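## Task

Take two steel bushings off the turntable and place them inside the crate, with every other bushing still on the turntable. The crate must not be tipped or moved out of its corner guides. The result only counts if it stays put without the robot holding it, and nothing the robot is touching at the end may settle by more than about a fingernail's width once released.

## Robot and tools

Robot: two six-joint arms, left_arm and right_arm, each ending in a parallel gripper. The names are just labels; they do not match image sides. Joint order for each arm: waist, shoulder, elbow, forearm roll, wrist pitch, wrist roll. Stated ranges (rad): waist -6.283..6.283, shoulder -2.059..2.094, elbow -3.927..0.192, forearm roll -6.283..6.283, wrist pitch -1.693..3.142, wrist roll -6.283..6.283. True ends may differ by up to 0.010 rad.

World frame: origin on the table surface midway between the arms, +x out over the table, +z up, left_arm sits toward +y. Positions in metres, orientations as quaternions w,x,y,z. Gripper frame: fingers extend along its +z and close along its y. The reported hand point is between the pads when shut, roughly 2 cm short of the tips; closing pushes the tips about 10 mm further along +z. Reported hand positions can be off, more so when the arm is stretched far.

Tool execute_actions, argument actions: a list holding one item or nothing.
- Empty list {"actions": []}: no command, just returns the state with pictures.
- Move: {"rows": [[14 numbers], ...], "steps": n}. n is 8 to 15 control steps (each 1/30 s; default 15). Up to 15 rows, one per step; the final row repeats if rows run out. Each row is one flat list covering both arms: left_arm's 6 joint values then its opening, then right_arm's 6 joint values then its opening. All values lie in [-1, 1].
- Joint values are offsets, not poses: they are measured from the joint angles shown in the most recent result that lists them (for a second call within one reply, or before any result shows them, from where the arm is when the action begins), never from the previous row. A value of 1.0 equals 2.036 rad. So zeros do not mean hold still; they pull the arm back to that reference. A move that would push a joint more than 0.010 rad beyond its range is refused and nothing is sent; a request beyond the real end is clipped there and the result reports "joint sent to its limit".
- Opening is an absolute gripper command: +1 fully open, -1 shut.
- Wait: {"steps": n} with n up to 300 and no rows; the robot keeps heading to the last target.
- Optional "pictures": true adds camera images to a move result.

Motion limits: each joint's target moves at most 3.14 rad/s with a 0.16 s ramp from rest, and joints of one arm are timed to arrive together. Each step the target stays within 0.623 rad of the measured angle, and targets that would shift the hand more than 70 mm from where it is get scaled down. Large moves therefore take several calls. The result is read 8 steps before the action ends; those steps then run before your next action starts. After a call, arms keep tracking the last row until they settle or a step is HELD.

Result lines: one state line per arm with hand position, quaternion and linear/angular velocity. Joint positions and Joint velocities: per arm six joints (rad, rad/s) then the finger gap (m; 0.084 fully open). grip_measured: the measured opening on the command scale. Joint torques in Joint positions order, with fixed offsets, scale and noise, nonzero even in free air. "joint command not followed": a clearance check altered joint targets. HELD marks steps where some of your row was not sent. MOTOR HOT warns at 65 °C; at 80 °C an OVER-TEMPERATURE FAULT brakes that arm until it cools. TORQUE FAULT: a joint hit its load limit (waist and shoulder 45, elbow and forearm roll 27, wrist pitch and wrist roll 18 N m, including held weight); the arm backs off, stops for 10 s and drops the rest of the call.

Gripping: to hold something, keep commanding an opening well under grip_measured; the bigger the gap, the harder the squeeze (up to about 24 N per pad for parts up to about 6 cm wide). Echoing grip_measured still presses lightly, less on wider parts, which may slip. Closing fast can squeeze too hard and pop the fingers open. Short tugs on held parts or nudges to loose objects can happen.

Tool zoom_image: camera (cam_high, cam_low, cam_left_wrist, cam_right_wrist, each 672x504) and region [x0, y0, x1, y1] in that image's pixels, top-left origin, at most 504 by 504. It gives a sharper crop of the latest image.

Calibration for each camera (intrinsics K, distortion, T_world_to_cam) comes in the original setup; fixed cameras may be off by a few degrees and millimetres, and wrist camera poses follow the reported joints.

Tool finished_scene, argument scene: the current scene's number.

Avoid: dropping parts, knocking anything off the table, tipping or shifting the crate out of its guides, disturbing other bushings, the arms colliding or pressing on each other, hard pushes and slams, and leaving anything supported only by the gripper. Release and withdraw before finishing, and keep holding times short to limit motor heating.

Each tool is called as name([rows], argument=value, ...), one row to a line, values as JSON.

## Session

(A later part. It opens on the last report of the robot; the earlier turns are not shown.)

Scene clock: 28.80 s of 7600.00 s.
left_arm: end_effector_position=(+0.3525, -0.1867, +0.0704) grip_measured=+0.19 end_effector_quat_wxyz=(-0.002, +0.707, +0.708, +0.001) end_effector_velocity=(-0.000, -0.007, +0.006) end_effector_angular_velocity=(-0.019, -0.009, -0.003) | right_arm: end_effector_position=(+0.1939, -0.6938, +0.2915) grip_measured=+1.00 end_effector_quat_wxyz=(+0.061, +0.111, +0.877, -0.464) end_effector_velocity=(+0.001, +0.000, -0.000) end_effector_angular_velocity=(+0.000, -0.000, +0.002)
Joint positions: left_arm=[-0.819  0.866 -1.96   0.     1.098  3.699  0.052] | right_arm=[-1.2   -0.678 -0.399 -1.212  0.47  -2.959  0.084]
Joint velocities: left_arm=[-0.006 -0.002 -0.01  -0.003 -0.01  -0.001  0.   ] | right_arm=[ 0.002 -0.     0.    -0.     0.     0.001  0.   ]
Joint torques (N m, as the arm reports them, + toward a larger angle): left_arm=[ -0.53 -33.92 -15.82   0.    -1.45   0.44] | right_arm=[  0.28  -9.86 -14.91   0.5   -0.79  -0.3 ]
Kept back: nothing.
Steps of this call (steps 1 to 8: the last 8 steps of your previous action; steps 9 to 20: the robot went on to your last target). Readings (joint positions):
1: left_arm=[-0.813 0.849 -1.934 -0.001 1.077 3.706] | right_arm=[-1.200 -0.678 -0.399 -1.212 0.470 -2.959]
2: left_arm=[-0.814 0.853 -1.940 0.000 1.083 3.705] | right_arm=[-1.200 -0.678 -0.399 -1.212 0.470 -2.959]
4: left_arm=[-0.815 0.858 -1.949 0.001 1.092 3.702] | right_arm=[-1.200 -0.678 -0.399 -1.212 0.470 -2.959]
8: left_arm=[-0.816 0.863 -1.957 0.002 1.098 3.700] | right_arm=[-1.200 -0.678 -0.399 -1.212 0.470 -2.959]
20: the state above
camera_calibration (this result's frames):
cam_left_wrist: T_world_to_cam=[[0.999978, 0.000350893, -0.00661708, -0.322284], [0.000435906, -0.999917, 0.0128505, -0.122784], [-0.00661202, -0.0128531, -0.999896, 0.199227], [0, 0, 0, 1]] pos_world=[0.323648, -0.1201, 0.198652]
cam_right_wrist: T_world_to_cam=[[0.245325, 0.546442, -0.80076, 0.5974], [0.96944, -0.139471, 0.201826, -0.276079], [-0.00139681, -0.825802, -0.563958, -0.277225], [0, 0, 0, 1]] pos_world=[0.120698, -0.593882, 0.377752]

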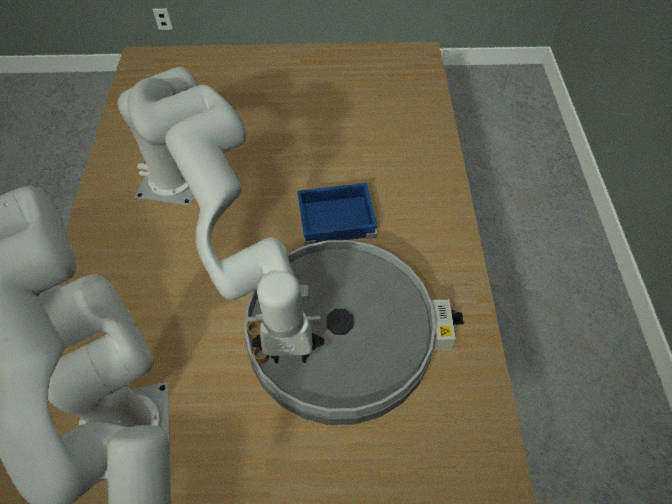

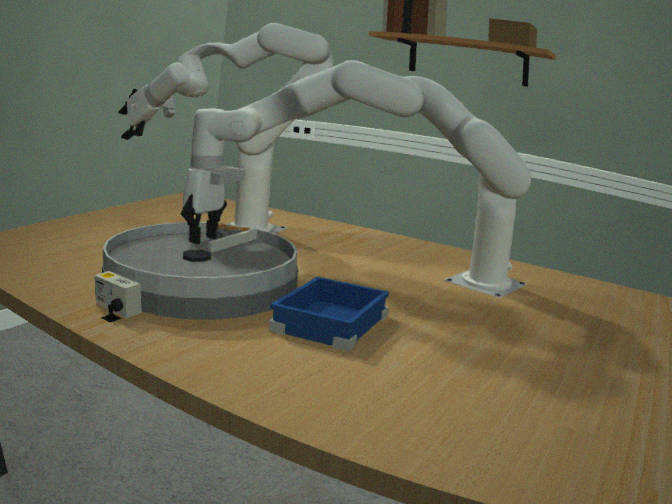

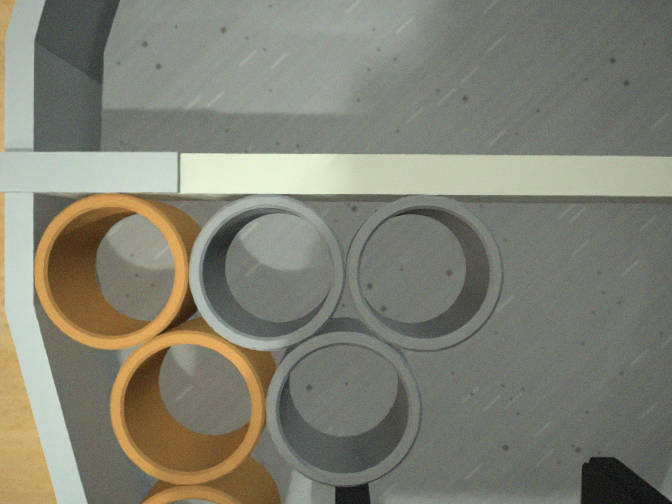

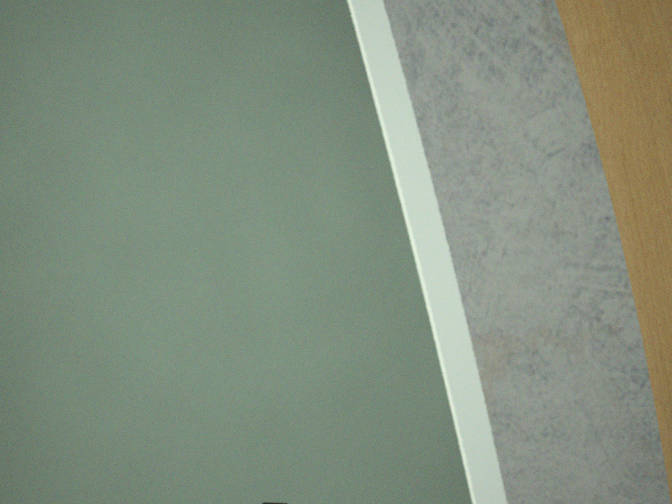

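execute_actions([
  {"rows":[[-0.0007,-0.003,-0.003,0,0.004,0,0.2,0,0,0,0,0,0,1],[-0.0007,-0.007,-0.007,0,0.011,0,0.2,0,0,0,0,0,0,1],[-0.0007,-0.011,-0.011,0,0.019,0,0.2,0,0,0,0,0,0,1],[-0.0007,-0.014,-0.0135,0,0.025,0,0.2,0,0,0,0,0,0,1],[-0.0007,-0.0156,-0.0147,0,0.0283,0,0.2,0,0,0,0,0,0,1],[-0.0007,-0.0156,-0.0147,0,0.0283,0,0.2,0,0,0,0,0,0,1],[-0.0007,-0.0156,-0.0147,0,0.0283,0,0.2,0,0,0,0,0,0,1],[0.003,-0.0225,-0.0025,0,0.023,0.004,0.2,0,0,0,0,0,0,1],[0.009,-0.033,0.016,0,0.015,0.0095,0.2,0,0,0,0,0,0,1],[0.0145,-0.043,0.034,0,0.007,0.015,0.2,0,0,0,0,0,0,1],[0.02,-0.054,0.052,0,-0.0005,0.021,0.2,0,0,0,0,0,0,1],[0.026,-0.064,0.0705,0,-0.008,0.027,0.2,0,0,0,0,0,0,1],[0.0315,-0.0745,0.089,0,-0.016,0.032,0.2,0,0,0,0,0,0,1],[0.035,-0.0814,0.101,0,-0.0215,0.036,0.2,0,0,0,0,0,0,1],[0.0372,-0.0849,0.107,0,-0.0241,0.0381,0.2,0,0,0,0,0,0,1]],"steps":15},
])

execute_actions([
  {"steps":22},
], pictures=true)

Scene clock: 31.90 s of 7600.00 s.
left_arm: end_effector_position=(+0.3526, -0.1885, +0.0893) grip_measured=+0.19 end_effector_quat_wxyz=(+0.000, +0.707, +0.707, +0.000) end_effector_velocity=(+0.011, -0.018, +0.143) end_effector_angular_velocity=(-0.072, -0.044, -0.001) | right_arm: end_effector_position=(+0.1939, -0.6938, +0.2915) grip_measured=+1.00 end_effector_quat_wxyz=(+0.061, +0.111, +0.877, -0.464) end_effector_velocity=(+0.000, +0.000, +0.001) end_effector_angular_velocity=(-0.002, +0.001, +0.003)
Joint positions: left_arm=[-0.821  0.846 -1.979  0.     1.133  3.699  0.052] | right_arm=[-1.2   -0.678 -0.399 -1.212  0.47  -2.959  0.084]
Joint velocities: left_arm=[-0.    -0.15  -0.138 -0.     0.204  0.001  0.   ] | right_arm=[ 0.001 -0.001 -0.    -0.    -0.    -0.003  0.   ]
Joint torques (N m, as the arm reports them, + toward a larger angle): left_arm=[ -0.56 -31.79 -14.99   0.12  -1.66   0.34] | right_arm=[ -0.3   -9.91 -14.91   0.84  -0.63  -0.2 ]
Steps of this call (steps 1 to 15: the robot went on to your last target; steps 16 to 86: nothing new was sent; steps 87 to 93: the first 7 steps of this action). Readings (joint positions):
87: left_arm=[-0.820 0.865 -1.962 -0.000 1.097 3.699] | right_arm=[-1.200 -0.678 -0.399 -1.212 0.470 -2.959]
88: left_arm=[-0.820 0.864 -1.962 -0.000 1.099 3.699] | right_arm=[-1.200 -0.678 -0.399 -1.212 0.470 -2.959]
90: left_arm=[-0.821 0.860 -1.966 0.000 1.109 3.699] | right_arm=[-1.200 -0.678 -0.399 -1.212 0.470 -2.959]
93: the state above

Scene clock: 32.63 s of 7600.00 s.
left_arm: end_effector_position=(+0.3751, -0.1332, +0.0964) grip_measured=+0.19 end_effector_quat_wxyz=(-0.000, +0.707, +0.707, +0.000) end_effector_velocity=(+0.001, +0.002, +0.001) end_effector_angular_velocity=(-0.002, -0.001, +0.001) | right_arm: end_effector_position=(+0.1939, -0.6938, +0.2915) grip_measured=+1.00 end_effector_quat_wxyz=(+0.061, +0.111, +0.877, -0.464) end_effector_velocity=(-0.000, -0.000, +0.000) end_effector_angular_velocity=(-0.000, +0.002, +0.000)
Joint positions: left_arm=[-0.744  0.694 -1.743  0.     1.05   3.777  0.052] | right_arm=[-1.2   -0.678 -0.399 -1.212  0.47  -2.959  0.084]
Joint velocities: left_arm=[ 0.004 -0.007  0.008 -0.    -0.004  0.003 -0.   ] | right_arm=[ 0.     0.001 -0.001  0.     0.001 -0.001 -0.   ]
Joint torques (N m, as the arm reports them, + toward a larger angle): left_arm=[ -0.48 -31.38 -15.36   0.01  -1.44   0.51] | right_arm=[ -1.1  -10.13 -15.08   1.24  -0.79  -0.41]
Kept back: nothing.
Steps of this call (steps 1 to 8: the last 8 steps of your previous action; steps 9 to 22: the robot went on to your last target). Readings (joint positions):
1: left_arm=[-0.821 0.841 -1.983 0.000 1.139 3.699] | right_arm=[-1.200 -0.678 -0.399 -1.212 0.470 -2.959]
2: left_arm=[-0.820 0.836 -1.982 0.000 1.141 3.701] | right_arm=[-1.200 -0.678 -0.399 -1.212 0.470 -2.959]
4: left_arm=[-0.814 0.821 -1.963 0.000 1.137 3.708] | right_arm=[-1.200 -0.678 -0.399 -1.212 0.470 -2.959]
8: left_arm=[-0.783 0.766 -1.867 0.000 1.102 3.737] | right_arm=[-1.200 -0.678 -0.399 -1.212 0.470 -2.959]
22: the state above
camera_calibration (this result's frames):
cam_left_wrist: T_world_to_cam=[[0.999987, -0.00195166, -0.00463964, -0.345209], [-0.00187652, -0.999868, 0.0161443, -0.069056], [-0.00467053, -0.0161354, -0.999859, 0.224923], [0, 0, 0, 1]] pos_world=[0.346126, -0.0660914, 0.224405]
cam_right_wrist: T_world_to_cam=[[0.245325, 0.546442, -0.80076, 0.5974], [0.96944, -0.139471, 0.201826, -0.276079], [-0.00139683, -0.825802, -0.563958, -0.277225], [0, 0, 0, 1]] pos_world=[0.120698, -0.593882, 0.377752]

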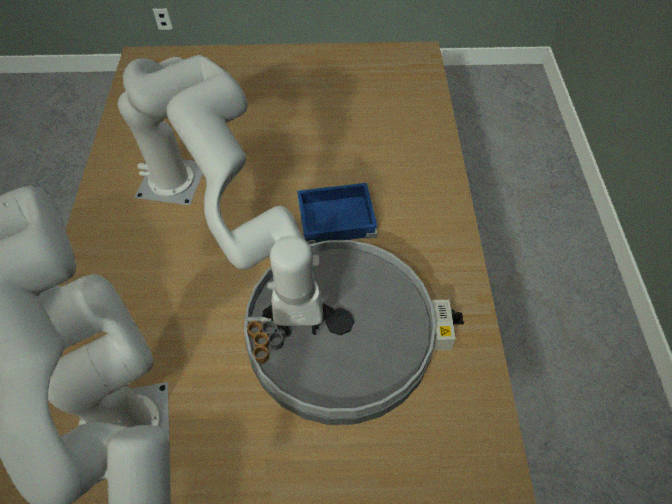

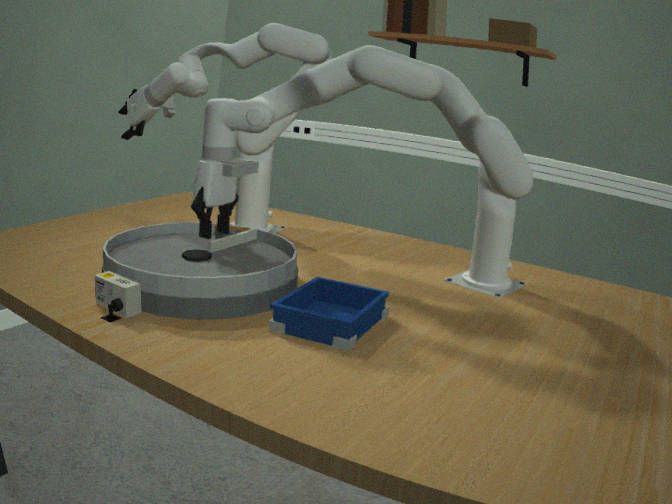

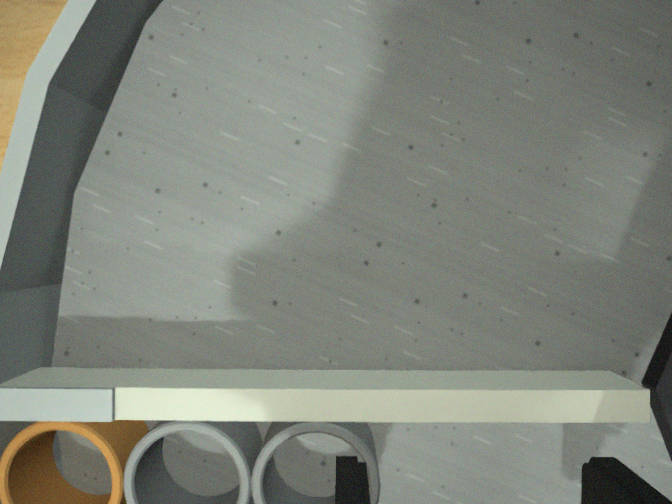

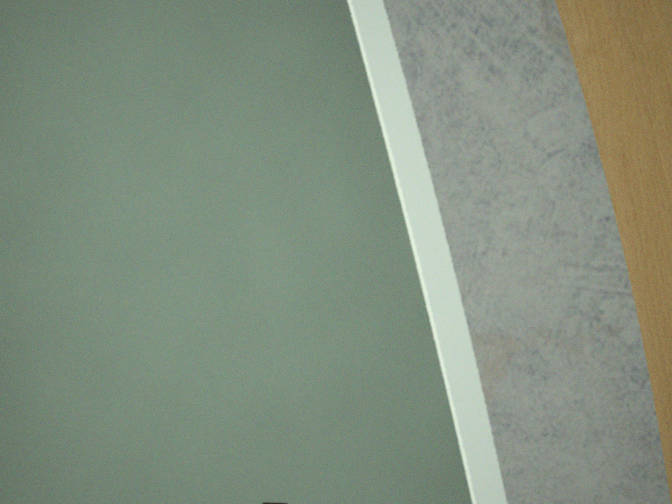

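execute_actions([
  {"rows":[[0,0.0006,0.0005,0,-0.0011,0,0.2,0,0,0,0,0,0,1],[0,0.0012,0.0009,0,-0.0021,0,0.2,0,0,0,0,0,0,1],[0,0.0018,0.0014,0,-0.0032,0,0.2,0,0,0,0,0,0,1],[0,0.0024,0.0019,0,-0.0043,0,0.2,0,0,0,0,0,0,1],[0,0.003,0.0024,0,-0.0054,0,0.2,0,0,0,0,0,0,1],[0,0.0036,0.0028,0,-0.0064,0,0.2,0,0,0,0,0,0,1],[0,0.0042,0.0033,0,-0.0075,0,0.2,0,0,0,0,0,0,1],[0,0.0048,0.0038,0,-0.0086,0,0.2,0,0,0,0,0,0,1]],"steps":10},
])

execute_actions([
  {"steps":14},
])

Scene clock: 33.07 s of 7600.00 s.
left_arm: end_effector_position=(+0.3754, -0.1330, +0.0965) grip_measured=+0.19 end_effector_quat_wxyz=(-0.000, +0.707, +0.707, +0.000) end_effector_velocity=(+0.000, -0.002, -0.005) end_effector_angular_velocity=(-0.004, -0.002, -0.000) | right_arm: end_effector_position=(+0.1939, -0.6938, +0.2915) grip_measured=+1.00 end_effector_quat_wxyz=(+0.061, +0.111, +0.877, -0.464) end_effector_velocity=(+0.001, +0.001, +0.000) end_effector_angular_velocity=(-0.000, -0.003, +0.002)
Joint positions: left_arm=[-0.744  0.693 -1.742  0.     1.049  3.777  0.052] | right_arm=[-1.2   -0.678 -0.399 -1.212  0.47  -2.959  0.084]
Joint velocities: left_arm=[-0.002  0.01  -0.001 -0.001 -0.014 -0.001  0.   ] | right_arm=[ 0.002 -0.001  0.     0.    -0.001  0.002  0.   ]
Joint torques (N m, as the arm reports them, + toward a larger angle): left_arm=[ -0.79 -31.37 -15.3   -0.09  -1.5    0.45] | right_arm=[ -0.93 -10.64 -15.25   1.01  -0.88  -0.22]
Steps of this call (steps 1 to 11: the robot went on to your last target; steps 12 to 13: the first 2 steps of this action). Readings (joint positions):
12: left_arm=[-0.744 0.693 -1.742 0.000 1.049 3.777] | right_arm=[-1.200 -0.678 -0.399 -1.212 0.470 -2.959]
13: the state above

Scene clock: 33.53 s of 7600.00 s.
left_arm: end_effector_position=(+0.3768, -0.1349, +0.0935) grip_measured=+0.19 end_effector_quat_wxyz=(+0.004, +0.707, +0.707, -0.000) end_effector_velocity=(-0.001, -0.000, -0.003) end_effector_angular_velocity=(-0.000, +0.001, -0.000) | right_arm: end_effector_position=(+0.1939, -0.6938, +0.2915) grip_measured=+1.00 end_effector_quat_wxyz=(+0.061, +0.111, +0.877, -0.464) end_effector_velocity=(-0.000, -0.000, +0.001) end_effector_angular_velocity=(-0.001, -0.001, -0.001)
Joint positions: left_arm=[-0.744  0.699 -1.74   0.     1.032  3.777  0.052] | right_arm=[-1.2   -0.678 -0.399 -1.212  0.47  -2.959  0.084]
Joint velocities: left_arm=[-0.001  0.004  0.004 -0.001 -0.007 -0.     0.   ] | right_arm=[-0.001 -0.001 -0.001  0.    -0.    -0.     0.   ]
Joint torques (N m, as the arm reports them, + toward a larger angle): left_arm=[ -1.8  -16.85  -7.    -0.05  -1.29   0.27] | right_arm=[ -0.4  -10.26 -15.08   1.12  -0.61  -0.4 ]
Kept back: nothing.
Steps of this call (steps 1 to 8: the last 8 steps of your previous action; steps 9 to 14: the robot went on to your last target). Readings (joint positions):
1: left_arm=[-0.744 0.694 -1.742 0.000 1.048 3.777] | right_arm=[-1.200 -0.678 -0.399 -1.212 0.470 -2.959]
2: left_arm=[-0.744 0.695 -1.742 0.000 1.047 3.777] | right_arm=[-1.200 -0.678 -0.399 -1.212 0.470 -2.959]
4: left_arm=[-0.744 0.696 -1.741 0.000 1.044 3.777] | right_arm=[-1.200 -0.678 -0.399 -1.212 0.470 -2.959]
8: left_arm=[-0.744 0.697 -1.741 0.000 1.037 3.777] | right_arm=[-1.200 -0.678 -0.399 -1.212 0.470 -2.959]
14: the state above

execute_actions([
  {"rows":[[0,0.0007,0.0007,0,0.002,0,0.2,0,0,0,0,0,0,1],[0.0006,0.0018,-0.0013,0,0.0028,0.0006,0.2,0,0,0,0,0,0,1],[0.0012,0.003,-0.0032,0,0.0036,0.0012,0.2,0,0,0,0,0,0,1],[0.0019,0.0041,-0.0052,0,0.0045,0.0019,0.2,0,0,0,0,0,0,1],[0.0025,0.0052,-0.0072,0,0.0053,0.0025,0.2,0,0,0,0,0,0,1],[0.0031,0.0064,-0.0091,0,0.0061,0.0031,0.2,0,0,0,0,0,0,1],[0.0037,0.0075,-0.0111,0,0.0069,0.0037,0.2,0,0,0,0,0,0,1],[0.0043,0.0086,-0.0131,0,0.0077,0.0043,0.2,0,0,0,0,0,0,1],[0.005,0.0098,-0.015,0,0.0086,0.005,0.2,0,0,0,0,0,0,1],[0.0056,0.0109,-0.017,0,0.0094,0.0056,0.2,0,0,0,0,0,0,1],[0.0062,0.012,-0.019,0,0.0102,0.0062,0.2,0,0,0,0,0,0,1],[0.007,0.0135,-0.0214,0,0.0112,0.007,0.2,0,0,0,0,0,0,1],[0.0078,0.0149,-0.0239,0,0.0123,0.0078,0.2,0,0,0,0,0,0,1],[0.0085,0.0163,-0.0263,0,0.0133,0.0085,0.2,0,0,0,0,0,0,1],[0.0093,0.0177,-0.0288,0,0.0143,0.0093,0.2,0,0,0,0,0,0,1]],"steps":15},
])

execute_actions([
  {"steps":14},
], pictures=true)

Scene clock: 34.50 s of 7600.00 s.
left_arm: end_effector_position=(+0.3775, -0.1343, +0.0931) grip_measured=+0.19 end_effector_quat_wxyz=(+0.002, +0.708, +0.707, -0.000) end_effector_velocity=(+0.016, +0.003, -0.001) end_effector_angular_velocity=(+0.018, +0.019, -0.004) | right_arm: end_effector_position=(+0.1939, -0.6938, +0.2915) grip_measured=+1.00 end_effector_quat_wxyz=(+0.061, +0.111, +0.877, -0.464) end_effector_velocity=(+0.001, +0.000, +0.000) end_effector_angular_velocity=(-0.001, -0.002, +0.002)
Joint positions: left_arm=[-0.742  0.703 -1.747 -0.     1.04   3.78   0.052] | right_arm=[-1.2   -0.678 -0.399 -1.212  0.47  -2.959  0.084]
Joint velocities: left_arm=[ 0.024  0.052 -0.089 -0.005  0.064  0.03   0.001] | right_arm=[ 0.001  0.    -0.001 -0.    -0.002  0.001 -0.   ]
Joint torques (N m, as the arm reports them, + toward a larger angle): left_arm=[  0.52 -14.2   -5.09   0.58  -0.25   0.35] | right_arm=[ -1.03  -9.27 -15.46   1.26  -0.83  -0.25]
Steps of this call (steps 1 to 22: the robot went on to your last target; steps 23 to 29: the first 7 steps of this action). Readings (joint positions):
23: left_arm=[-0.744 0.698 -1.737 0.000 1.032 3.776] | right_arm=[-1.200 -0.678 -0.399 -1.212 0.470 -2.959]
24: left_arm=[-0.744 0.698 -1.737 0.000 1.032 3.777] | right_arm=[-1.200 -0.678 -0.399 -1.212 0.470 -2.959]
26: left_arm=[-0.744 0.699 -1.740 0.000 1.034 3.777] | right_arm=[-1.200 -0.678 -0.399 -1.212 0.470 -2.959]
29: the state above

Scene clock: 34.97 s of 7600.00 s.
left_arm: end_effector_position=(+0.3904, -0.1328, +0.0908) grip_measured=+0.19 end_effector_quat_wxyz=(+0.001, +0.707, +0.707, +0.000) end_effector_velocity=(+0.006, +0.004, -0.010) end_effector_angular_velocity=(+0.015, +0.011, +0.001) | right_arm: end_effector_position=(+0.1939, -0.6938, +0.2915) grip_measured=+1.00 end_effector_quat_wxyz=(+0.061, +0.111, +0.877, -0.464) end_effector_velocity=(-0.001, -0.000, -0.000) end_effector_angular_velocity=(+0.000, -0.000, -0.002)
Joint positions: left_arm=[-0.725  0.735 -1.794  0.001  1.058  3.794  0.052] | right_arm=[-1.2   -0.678 -0.399 -1.212  0.47  -2.959  0.084]
Joint velocities: left_arm=[ 0.011  0.029 -0.024 -0.     0.014  0.011 -0.001] | right_arm=[-0.001  0.     0.    -0.     0.001  0.001  0.   ]
Joint torques (N m, as the arm reports them, + toward a larger angle): left_arm=[ -2.45 -22.24  -6.75   0.22   1.65   0.64] | right_arm=[ -0.31  -9.81 -14.87   0.9   -0.59  -0.55]
Kept back: nothing.
Steps of this call (steps 1 to 8: the last 8 steps of your previous action; steps 9 to 14: the robot went on to your last target). Readings (joint positions):
1: left_arm=[-0.741 0.705 -1.750 -0.000 1.042 3.781] | right_arm=[-1.200 -0.678 -0.399 -1.212 0.470 -2.959]
2: left_arm=[-0.740 0.707 -1.753 -0.001 1.044 3.782] | right_arm=[-1.200 -0.678 -0.399 -1.212 0.470 -2.959]
4: left_arm=[-0.738 0.711 -1.761 -0.000 1.047 3.784] | right_arm=[-1.200 -0.678 -0.399 -1.212 0.470 -2.959]
8: left_arm=[-0.731 0.722 -1.778 0.000 1.053 3.789] | right_arm=[-1.200 -0.678 -0.399 -1.212 0.470 -2.959]
14: the state above
camera_calibration (this result's frames):
cam_left_wrist: T_world_to_cam=[[0.999995, -0.000781907, -0.00322184, -0.360539], [-0.000726613, -0.999853, 0.0171277, -0.0690147], [-0.00323476, -0.0171253, -0.999848, 0.218658], [0, 0, 0, 1]] pos_world=[0.361194, -0.0655419, 0.218645]
cam_right_wrist: T_world_to_cam=[[0.245325, 0.546442, -0.80076, 0.5974], [0.96944, -0.139471, 0.201826, -0.276079], [-0.00139687, -0.825802, -0.563958, -0.277225], [0, 0, 0, 1]] pos_world=[0.120698, -0.593882, 0.377752]

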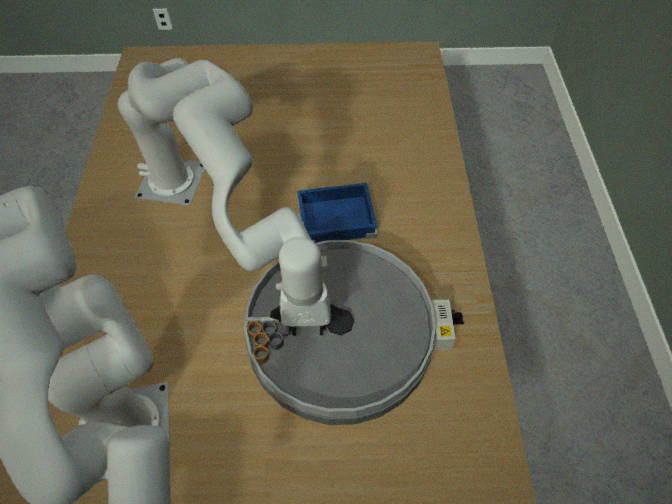

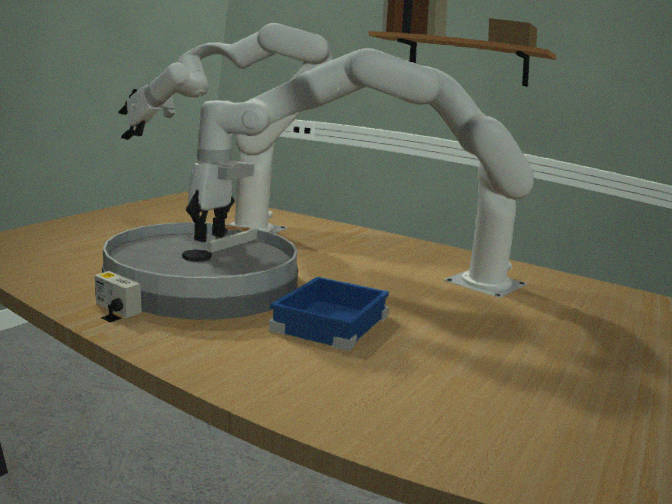

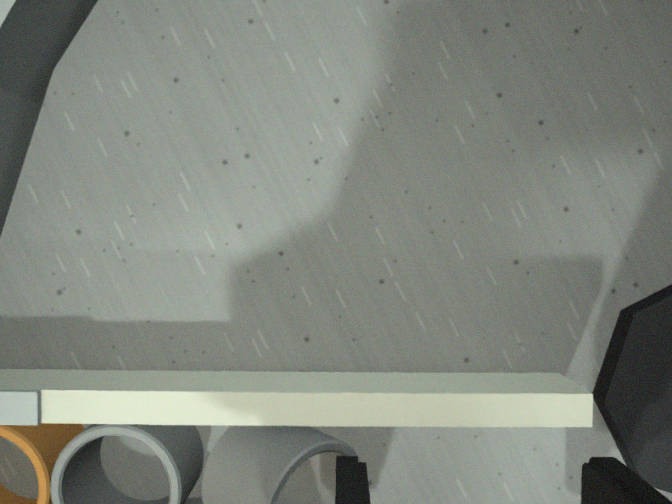

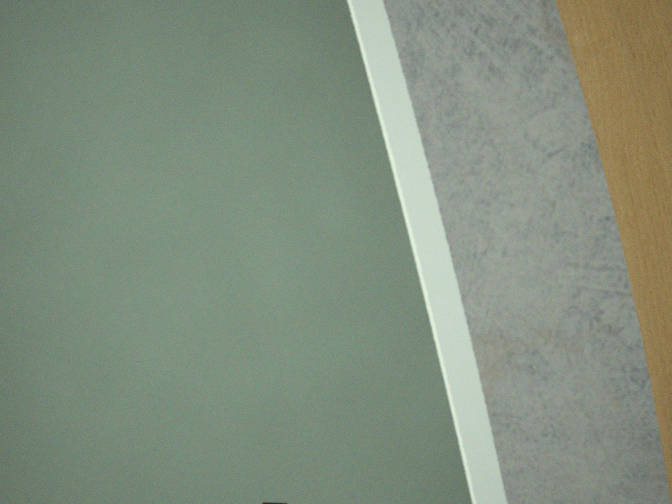

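execute_actions([
  {"rows":[[-0.001,-0.002,-0.001,0,0.002,0,0.2,0,0,0,0,0,0,1],[-0.002,-0.004,-0.002,0,0.005,0,0.2,0,0,0,0,0,0,1],[-0.002,-0.006,-0.004,0,0.009,0,0.2,0,0,0,0,0,0,1],[-0.002,-0.009,-0.007,0,0.015,0,0.2,0,0,0,0,0,0,1],[-0.002,-0.013,-0.011,0,0.024,0,0.2,0,0,0,0,0,0,1],[-0.002,-0.017,-0.015,0,0.032,0,0.2,0,0,0,0,0,0,1],[-0.002,-0.021,-0.019,0,0.04,0,0.2,0,0,0,0,0,0,1],[-0.002,-0.025,-0.023,0,0.048,0,0.2,0,0,0,0,0,0,1],[-0.002,-0.0275,-0.026,0,0.053,0,0.2,0,0,0,0,0,0,1],[-0.002,-0.029,-0.028,0,0.057,0,0.2,0,0,0,0,0,0,1]],"steps":12},
])

execute_actions([
  {"steps":45},
], pictures=true)

Scene clock: 35.50 s of 7600.00 s.
left_arm: end_effector_position=(+0.3893, -0.1330, +0.0933) grip_measured=+0.19 end_effector_quat_wxyz=(-0.001, +0.708, +0.706, +0.000) end_effector_velocity=(-0.015, -0.005, +0.044) end_effector_angular_velocity=(+0.009, +0.006, -0.019) | right_arm: end_effector_position=(+0.1939, -0.6938, +0.2915) grip_measured=+1.00 end_effector_quat_wxyz=(+0.061, +0.111, +0.877, -0.464) end_effector_velocity=(-0.001, -0.000, -0.001) end_effector_angular_velocity=(+0.001, +0.002, -0.002)
Joint positions: left_arm=[-0.727  0.732 -1.797  0.001  1.066  3.795  0.052] | right_arm=[-1.2   -0.678 -0.399 -1.212  0.47  -2.959  0.084]
Joint velocities: left_arm=[-0.024 -0.063 -0.027  0.001  0.1   -0.005  0.   ] | right_arm=[-0.002  0.     0.001 -0.     0.    -0.001  0.   ]
Joint torques (N m, as the arm reports them, + toward a larger angle): left_arm=[ -0.24 -33.73 -16.61  -0.03  -1.49   0.42] | right_arm=[ -0.37 -10.52 -15.14   0.67  -0.95  -0.5 ]
Steps of this call (steps 1 to 12: the robot went on to your last target; steps 13 to 16: the first 4 steps of this action). Readings (joint positions):
13: left_arm=[-0.725 0.736 -1.797 0.001 1.063 3.796] | right_arm=[-1.200 -0.678 -0.399 -1.212 0.470 -2.959]
14: left_arm=[-0.725 0.735 -1.797 0.001 1.063 3.796] | right_arm=[-1.200 -0.678 -0.399 -1.212 0.470 -2.959]
16: the state above

Scene clock: 37.00 s of 7600.00 s.
left_arm: end_effector_position=(+0.3875, -0.1332, +0.1437) grip_measured=+0.19 end_effector_quat_wxyz=(+0.001, +0.708, +0.706, +0.000) end_effector_velocity=(-0.000, -0.000, +0.000) end_effector_angular_velocity=(-0.000, +0.000, -0.000) | right_arm: end_effector_position=(+0.1939, -0.6938, +0.2915) grip_measured=+1.00 end_effector_quat_wxyz=(+0.061, +0.111, +0.877, -0.464) end_effector_velocity=(+0.001, +0.000, -0.000) end_effector_angular_velocity=(+0.000, +0.001, +0.001)
Joint positions: left_arm=[-0.729  0.676 -1.851  0.001  1.174  3.794  0.052] | right_arm=[-1.2   -0.678 -0.399 -1.212  0.47  -2.959  0.084]
Joint velocities: left_arm=[-0.    -0.    -0.    -0.001  0.     0.     0.   ] | right_arm=[ 0.002  0.     0.     0.     0.001 -0.    -0.   ]
Joint torques (N m, as the arm reports them, + toward a larger angle): left_arm=[ -0.66 -31.93 -15.83   0.13  -1.38   0.36] | right_arm=[ -0.85 -10.57 -15.3    0.29  -0.86  -0.29]
Kept back: nothing.
Steps of this call (steps 1 to 8: the last 8 steps of your previous action; steps 9 to 30: the robot went on to your last target; steps 31 to 45: nothing new was sent). Readings (joint positions):
1: left_arm=[-0.727 0.730 -1.799 0.001 1.071 3.795] | right_arm=[-1.200 -0.678 -0.399 -1.212 0.470 -2.959]
2: left_arm=[-0.728 0.726 -1.802 0.001 1.077 3.795] | right_arm=[-1.200 -0.678 -0.399 -1.212 0.470 -2.959]
4: left_arm=[-0.729 0.716 -1.811 0.001 1.097 3.795] | right_arm=[-1.200 -0.678 -0.399 -1.212 0.470 -2.959]
8: left_arm=[-0.729 0.689 -1.838 0.001 1.144 3.795] | right_arm=[-1.200 -0.678 -0.399 -1.212 0.470 -2.959]
45: the state above
All arms were judged still, so your last target was given up. Only a new action makes them travel on or press farther. Fingers that are still opening or closing keep moving.
camera_calibration (this result's frames):
cam_left_wrist: T_world_to_cam=[[0.999984, -0.00475535, -0.00318801, -0.357971], [-0.00470019, -0.999843, 0.0170936, -0.0688198], [-0.00326879, -0.0170783, -0.999849, 0.271584], [0, 0, 0, 1]] pos_world=[0.358529, -0.0658731, 0.271578]
cam_right_wrist: T_world_to_cam=[[0.245325, 0.546442, -0.80076, 0.5974], [0.96944, -0.139471, 0.201827, -0.276079], [-0.00139684, -0.825802, -0.563958, -0.277225], [0, 0, 0, 1]] pos_world=[0.120698, -0.593882, 0.377752]

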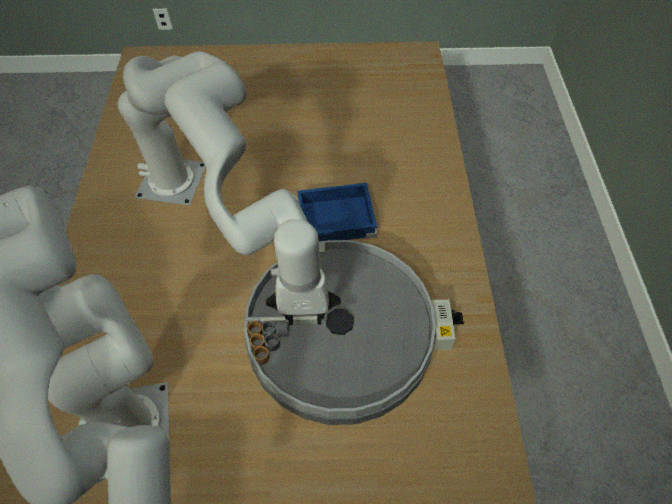

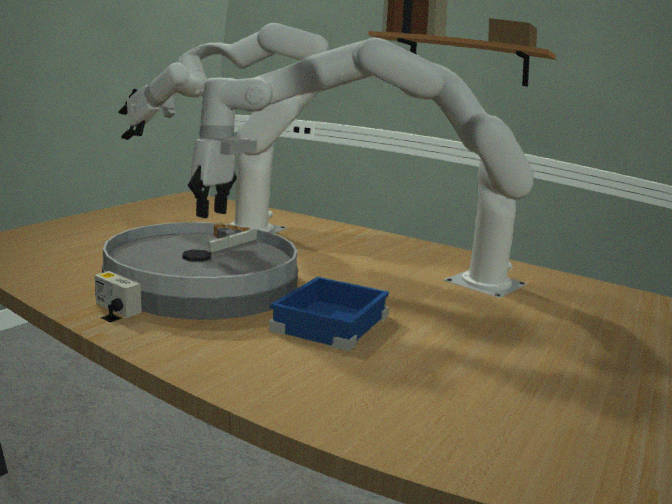

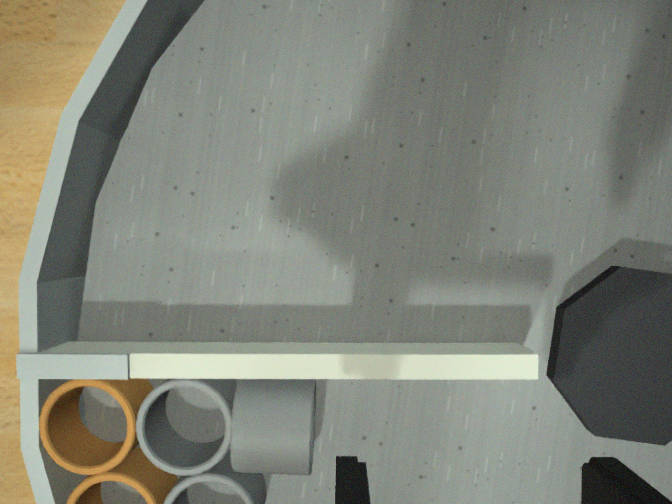

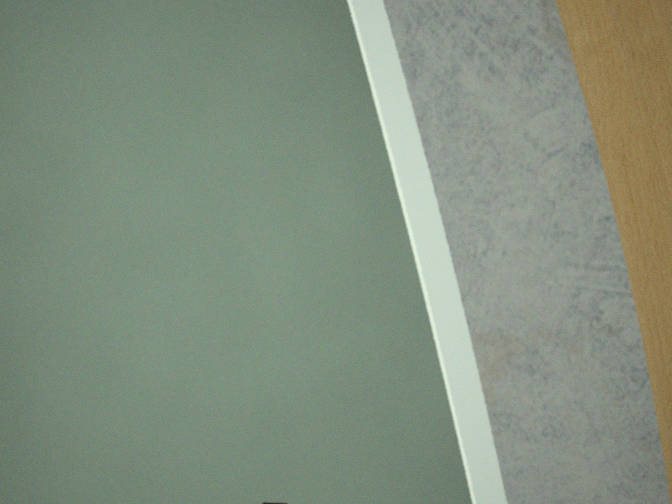

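execute_actions([
  {"rows":[[-0.0014,-0.002,0.006,0,-0.004,-0.0015,0.15,0,0,0,0,0,0,1],[-0.004,-0.006,0.017,0,-0.011,-0.004,0.1,0,0,0,0,0,0,1],[-0.008,-0.012,0.033,0,-0.021,-0.008,0.05,0,0,0,0,0,0,1],[-0.012,-0.018,0.05,0,-0.032,-0.013,0,0,0,0,0,0,0,1],[-0.0165,-0.024,0.068,-0.0005,-0.043,-0.0175,0,0,0,0,0,0,0,1],[-0.021,-0.03,0.085,-0.0005,-0.054,-0.022,0,0,0,0,0,0,0,1],[-0.0245,-0.036,0.1,-0.0005,-0.064,-0.026,0,0,0,0,0,0,0,1],[-0.027,-0.04,0.111,-0.0005,-0.071,-0.0285,0,0,0,0,0,0,0,1],[-0.0287,-0.042,0.1179,-0.0005,-0.0754,-0.0303,0,0,0,0,0,0,0,1]],"steps":15},
])

execute_actions([
  {"steps":16},
], pictures=true)

Scene clock: 38.70 s of 7600.00 s.
left_arm: end_effector_position=(+0.3744, -0.1334, +0.1340) grip_measured=+0.01 end_effector_quat_wxyz=(+0.001, +0.708, +0.706, +0.000) end_effector_velocity=(-0.147, +0.003, -0.108) end_effector_angular_velocity=(+0.013, +0.017, +0.004) | right_arm: end_effector_position=(+0.1939, -0.6938, +0.2915) grip_measured=+1.00 end_effector_quat_wxyz=(+0.061, +0.111, +0.877, -0.464) end_effector_velocity=(+0.000, +0.000, -0.001) end_effector_angular_velocity=(+0.002, -0.000, -0.001)
Joint positions: left_arm=[-0.746  0.65  -1.781  0.001  1.128  3.776  0.045] | right_arm=[-1.2   -0.678 -0.399 -1.212  0.47  -2.959  0.084]
Joint velocities: left_arm=[-0.183 -0.25   0.717 -0.006 -0.446 -0.184 -0.015] | right_arm=[ 0.     0.001  0.001  0.    -0.     0.002 -0.   ]
Joint torques (N m, as the arm reports them, + toward a larger angle): left_arm=[ -2.16 -30.65 -14.31   0.02  -1.44   0.54] | right_arm=[ -0.73  -9.82 -15.47   1.04  -0.61  -0.19]
Steps of this call (steps 1 to 44: nothing new was sent; steps 45 to 51: the first 7 steps of this action). Readings (joint positions):
45: left_arm=[-0.729 0.676 -1.851 0.001 1.174 3.794] | right_arm=[-1.200 -0.678 -0.399 -1.212 0.470 -2.959]
46: left_arm=[-0.729 0.675 -1.849 0.001 1.173 3.794] | right_arm=[-1.200 -0.678 -0.399 -1.212 0.470 -2.959]
48: left_arm=[-0.732 0.670 -1.835 0.001 1.163 3.790] | right_arm=[-1.200 -0.678 -0.399 -1.212 0.470 -2.959]
51: the state above

Scene clock: 39.23 s of 7600.00 s.
left_arm: end_effector_position=(+0.3402, -0.1298, +0.1096) grip_measured=-0.01 end_effector_quat_wxyz=(+0.000, +0.707, +0.707, -0.000) end_effector_velocity=(-0.003, +0.001, -0.004) end_effector_angular_velocity=(+0.005, +0.003, -0.001) | right_arm: end_effector_position=(+0.1939, -0.6938, +0.2915) grip_measured=+1.00 end_effector_quat_wxyz=(+0.061, +0.111, +0.877, -0.464) end_effector_velocity=(+0.000, +0.000, +0.000) end_effector_angular_velocity=(-0.001, +0.001, +0.001)
Joint positions: left_arm=[-0.787  0.591 -1.613 -0.     1.021  3.733  0.044] | right_arm=[-1.2   -0.678 -0.399 -1.212  0.47  -2.959  0.084]
Joint velocities: left_arm=[-0.003 -0.001  0.012  0.    -0.006 -0.002 -0.   ] | right_arm=[ 0.001 -0.    -0.001  0.     0.001 -0.001  0.   ]
Joint torques (N m, as the arm reports them, + toward a larger angle): left_arm=[ -0.54 -29.88 -15.44   0.03  -1.51   0.41] | right_arm=[  0.19  -9.67 -15.33   0.74  -0.86  -0.43]
Kept back: nothing.
Steps of this call (steps 1 to 8: the last 8 steps of your previous action; steps 9 to 16: the robot went on to your last target). Readings (joint positions):
1: left_arm=[-0.752 0.641 -1.755 0.001 1.113 3.770] | right_arm=[-1.200 -0.678 -0.399 -1.212 0.470 -2.959]
2: left_arm=[-0.759 0.632 -1.728 0.000 1.096 3.763] | right_arm=[-1.200 -0.678 -0.399 -1.212 0.470 -2.959]
4: left_arm=[-0.772 0.614 -1.677 0.000 1.064 3.750] | right_arm=[-1.200 -0.678 -0.399 -1.212 0.470 -2.959]
8: left_arm=[-0.785 0.596 -1.626 -0.000 1.032 3.737] | right_arm=[-1.200 -0.678 -0.399 -1.212 0.470 -2.959]
16: the state above
camera_calibration (this result's frames):
cam_left_wrist: T_world_to_cam=[[0.999991, -0.000814944, -0.0041933, -0.310178], [-0.000741984, -0.999849, 0.0173714, -0.0664653], [-0.00420683, -0.0173681, -0.99984, 0.237619], [0, 0, 0, 1]] pos_world=[0.311126, -0.062581, 0.237435]
cam_right_wrist: T_world_to_cam=[[0.245325, 0.546442, -0.80076, 0.5974], [0.96944, -0.139472, 0.201826, -0.276079], [-0.00139691, -0.825802, -0.563958, -0.277225], [0, 0, 0, 1]] pos_world=[0.120698, -0.593882, 0.377752]

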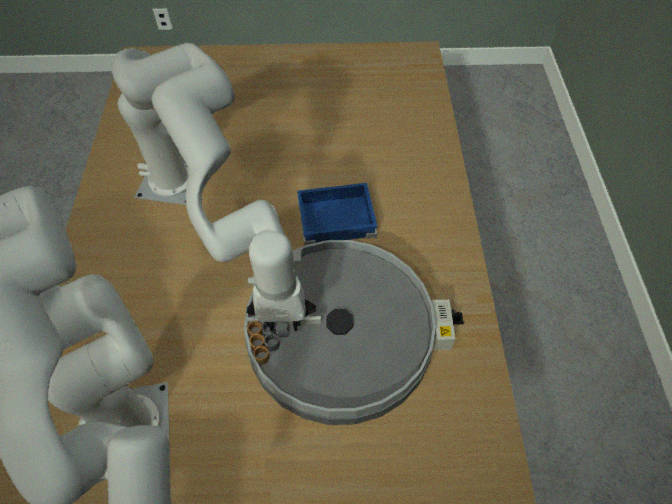

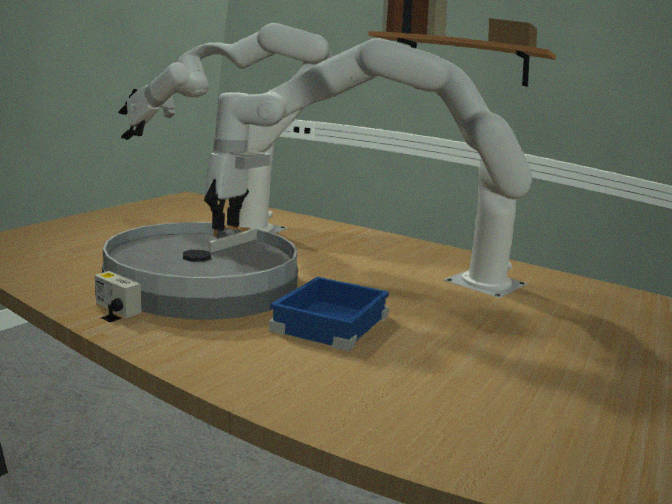

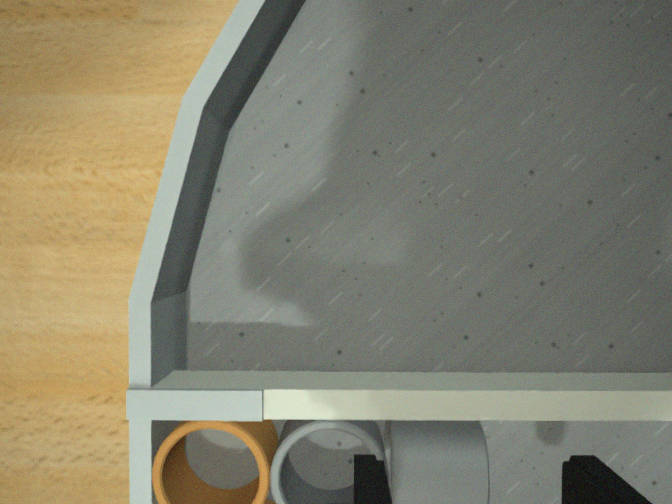

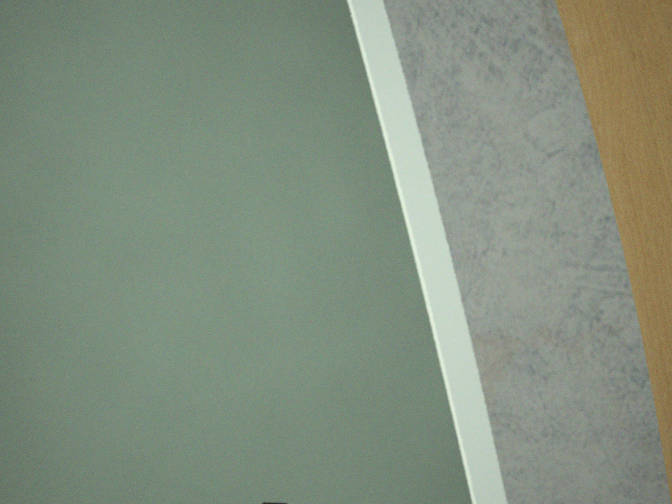

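execute_actions(actions=[])

Scene clock: 40.60 s of 7600.00 s.
left_arm: end_effector_position=(+0.3398, -0.1297, +0.1092) grip_measured=-0.01 end_effector_quat_wxyz=(+0.000, +0.707, +0.707, -0.000) end_effector_velocity=(-0.000, +0.000, -0.000) end_effector_angular_velocity=(-0.000, +0.002, +0.001) | right_arm: end_effector_position=(+0.1939, -0.6938, +0.2915) grip_measured=+1.00 end_effector_quat_wxyz=(+0.061, +0.111, +0.877, -0.464) end_effector_velocity=(+0.001, +0.000, +0.000) end_effector_angular_velocity=(-0.000, -0.002, +0.001)
Joint positions: left_arm=[-0.787  0.59  -1.611 -0.     1.021  3.733  0.044] | right_arm=[-1.2   -0.678 -0.399 -1.212  0.47  -2.959  0.084]
Joint velocities: left_arm=[ 0.    -0.     0.    -0.002  0.001 -0.     0.   ] | right_arm=[ 0.001  0.    -0.     0.    -0.001  0.001 -0.   ]
Joint torques (N m, as the arm reports them, + toward a larger angle): left_arm=[ -0.65 -30.11 -15.48   0.05  -1.43   0.33] | right_arm=[ -0.67 -10.05 -15.68   0.71  -0.7   -0.55]
Kept back: nothing.
Steps of this call (steps 1 to 15: the robot went on to your last target; steps 16 to 41: nothing new was sent). Readings (joint positions):
1: left_arm=[-0.787 0.591 -1.612 -0.000 1.021 3.733] | right_arm=[-1.200 -0.678 -0.399 -1.212 0.470 -2.959]
2: left_arm=[-0.787 0.590 -1.612 -0.000 1.021 3.733] | right_arm=[-1.200 -0.678 -0.399 -1.212 0.470 -2.959]
4: left_arm=[-0.787 0.590 -1.612 -0.000 1.021 3.733] | right_arm=[-1.200 -0.678 -0.399 -1.212 0.470 -2.959]
8: left_arm=[-0.787 0.590 -1.611 -0.000 1.021 3.733] | right_arm=[-1.200 -0.678 -0.399 -1.212 0.470 -2.959]
41: the state above
All arms were judged still, so your last target was given up. Only a new action makes them travel on or press farther. Fingers that are still opening or closing keep moving.
camera_calibration (this result's frames):
cam_left_wrist: T_world_to_cam=[[0.999989, -0.00109412, -0.00455761, -0.309733], [-0.00101716, -0.999857, 0.0168549, -0.0662175], [-0.0045754, -0.0168501, -0.999848, 0.237444], [0, 0, 0, 1]] pos_world=[0.310749, -0.062546, 0.237112]
cam_right_wrist: T_world_to_cam=[[0.245325, 0.546442, -0.80076, 0.5974], [0.96944, -0.139471, 0.201827, -0.276079], [-0.0013968, -0.825802, -0.563958, -0.277225], [0, 0, 0, 1]] pos_world=[0.120698, -0.593882, 0.377752]

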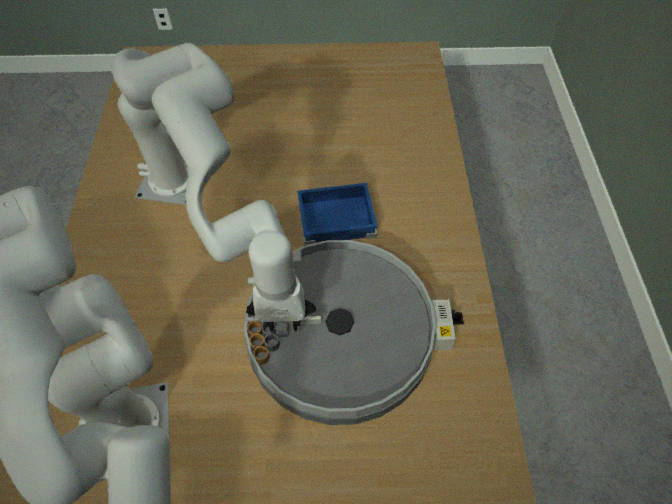

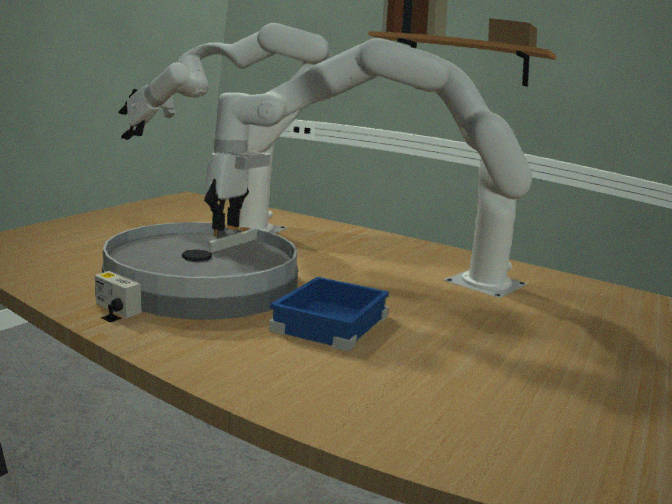

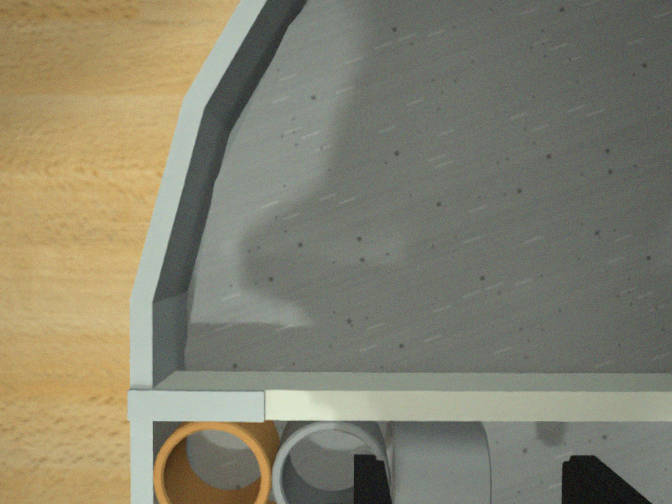

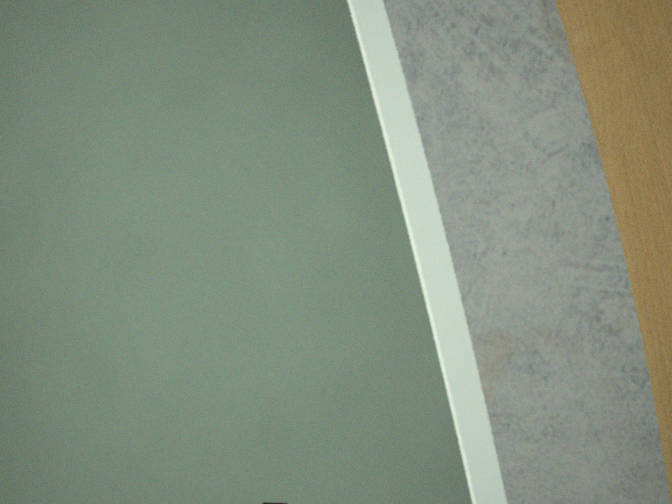

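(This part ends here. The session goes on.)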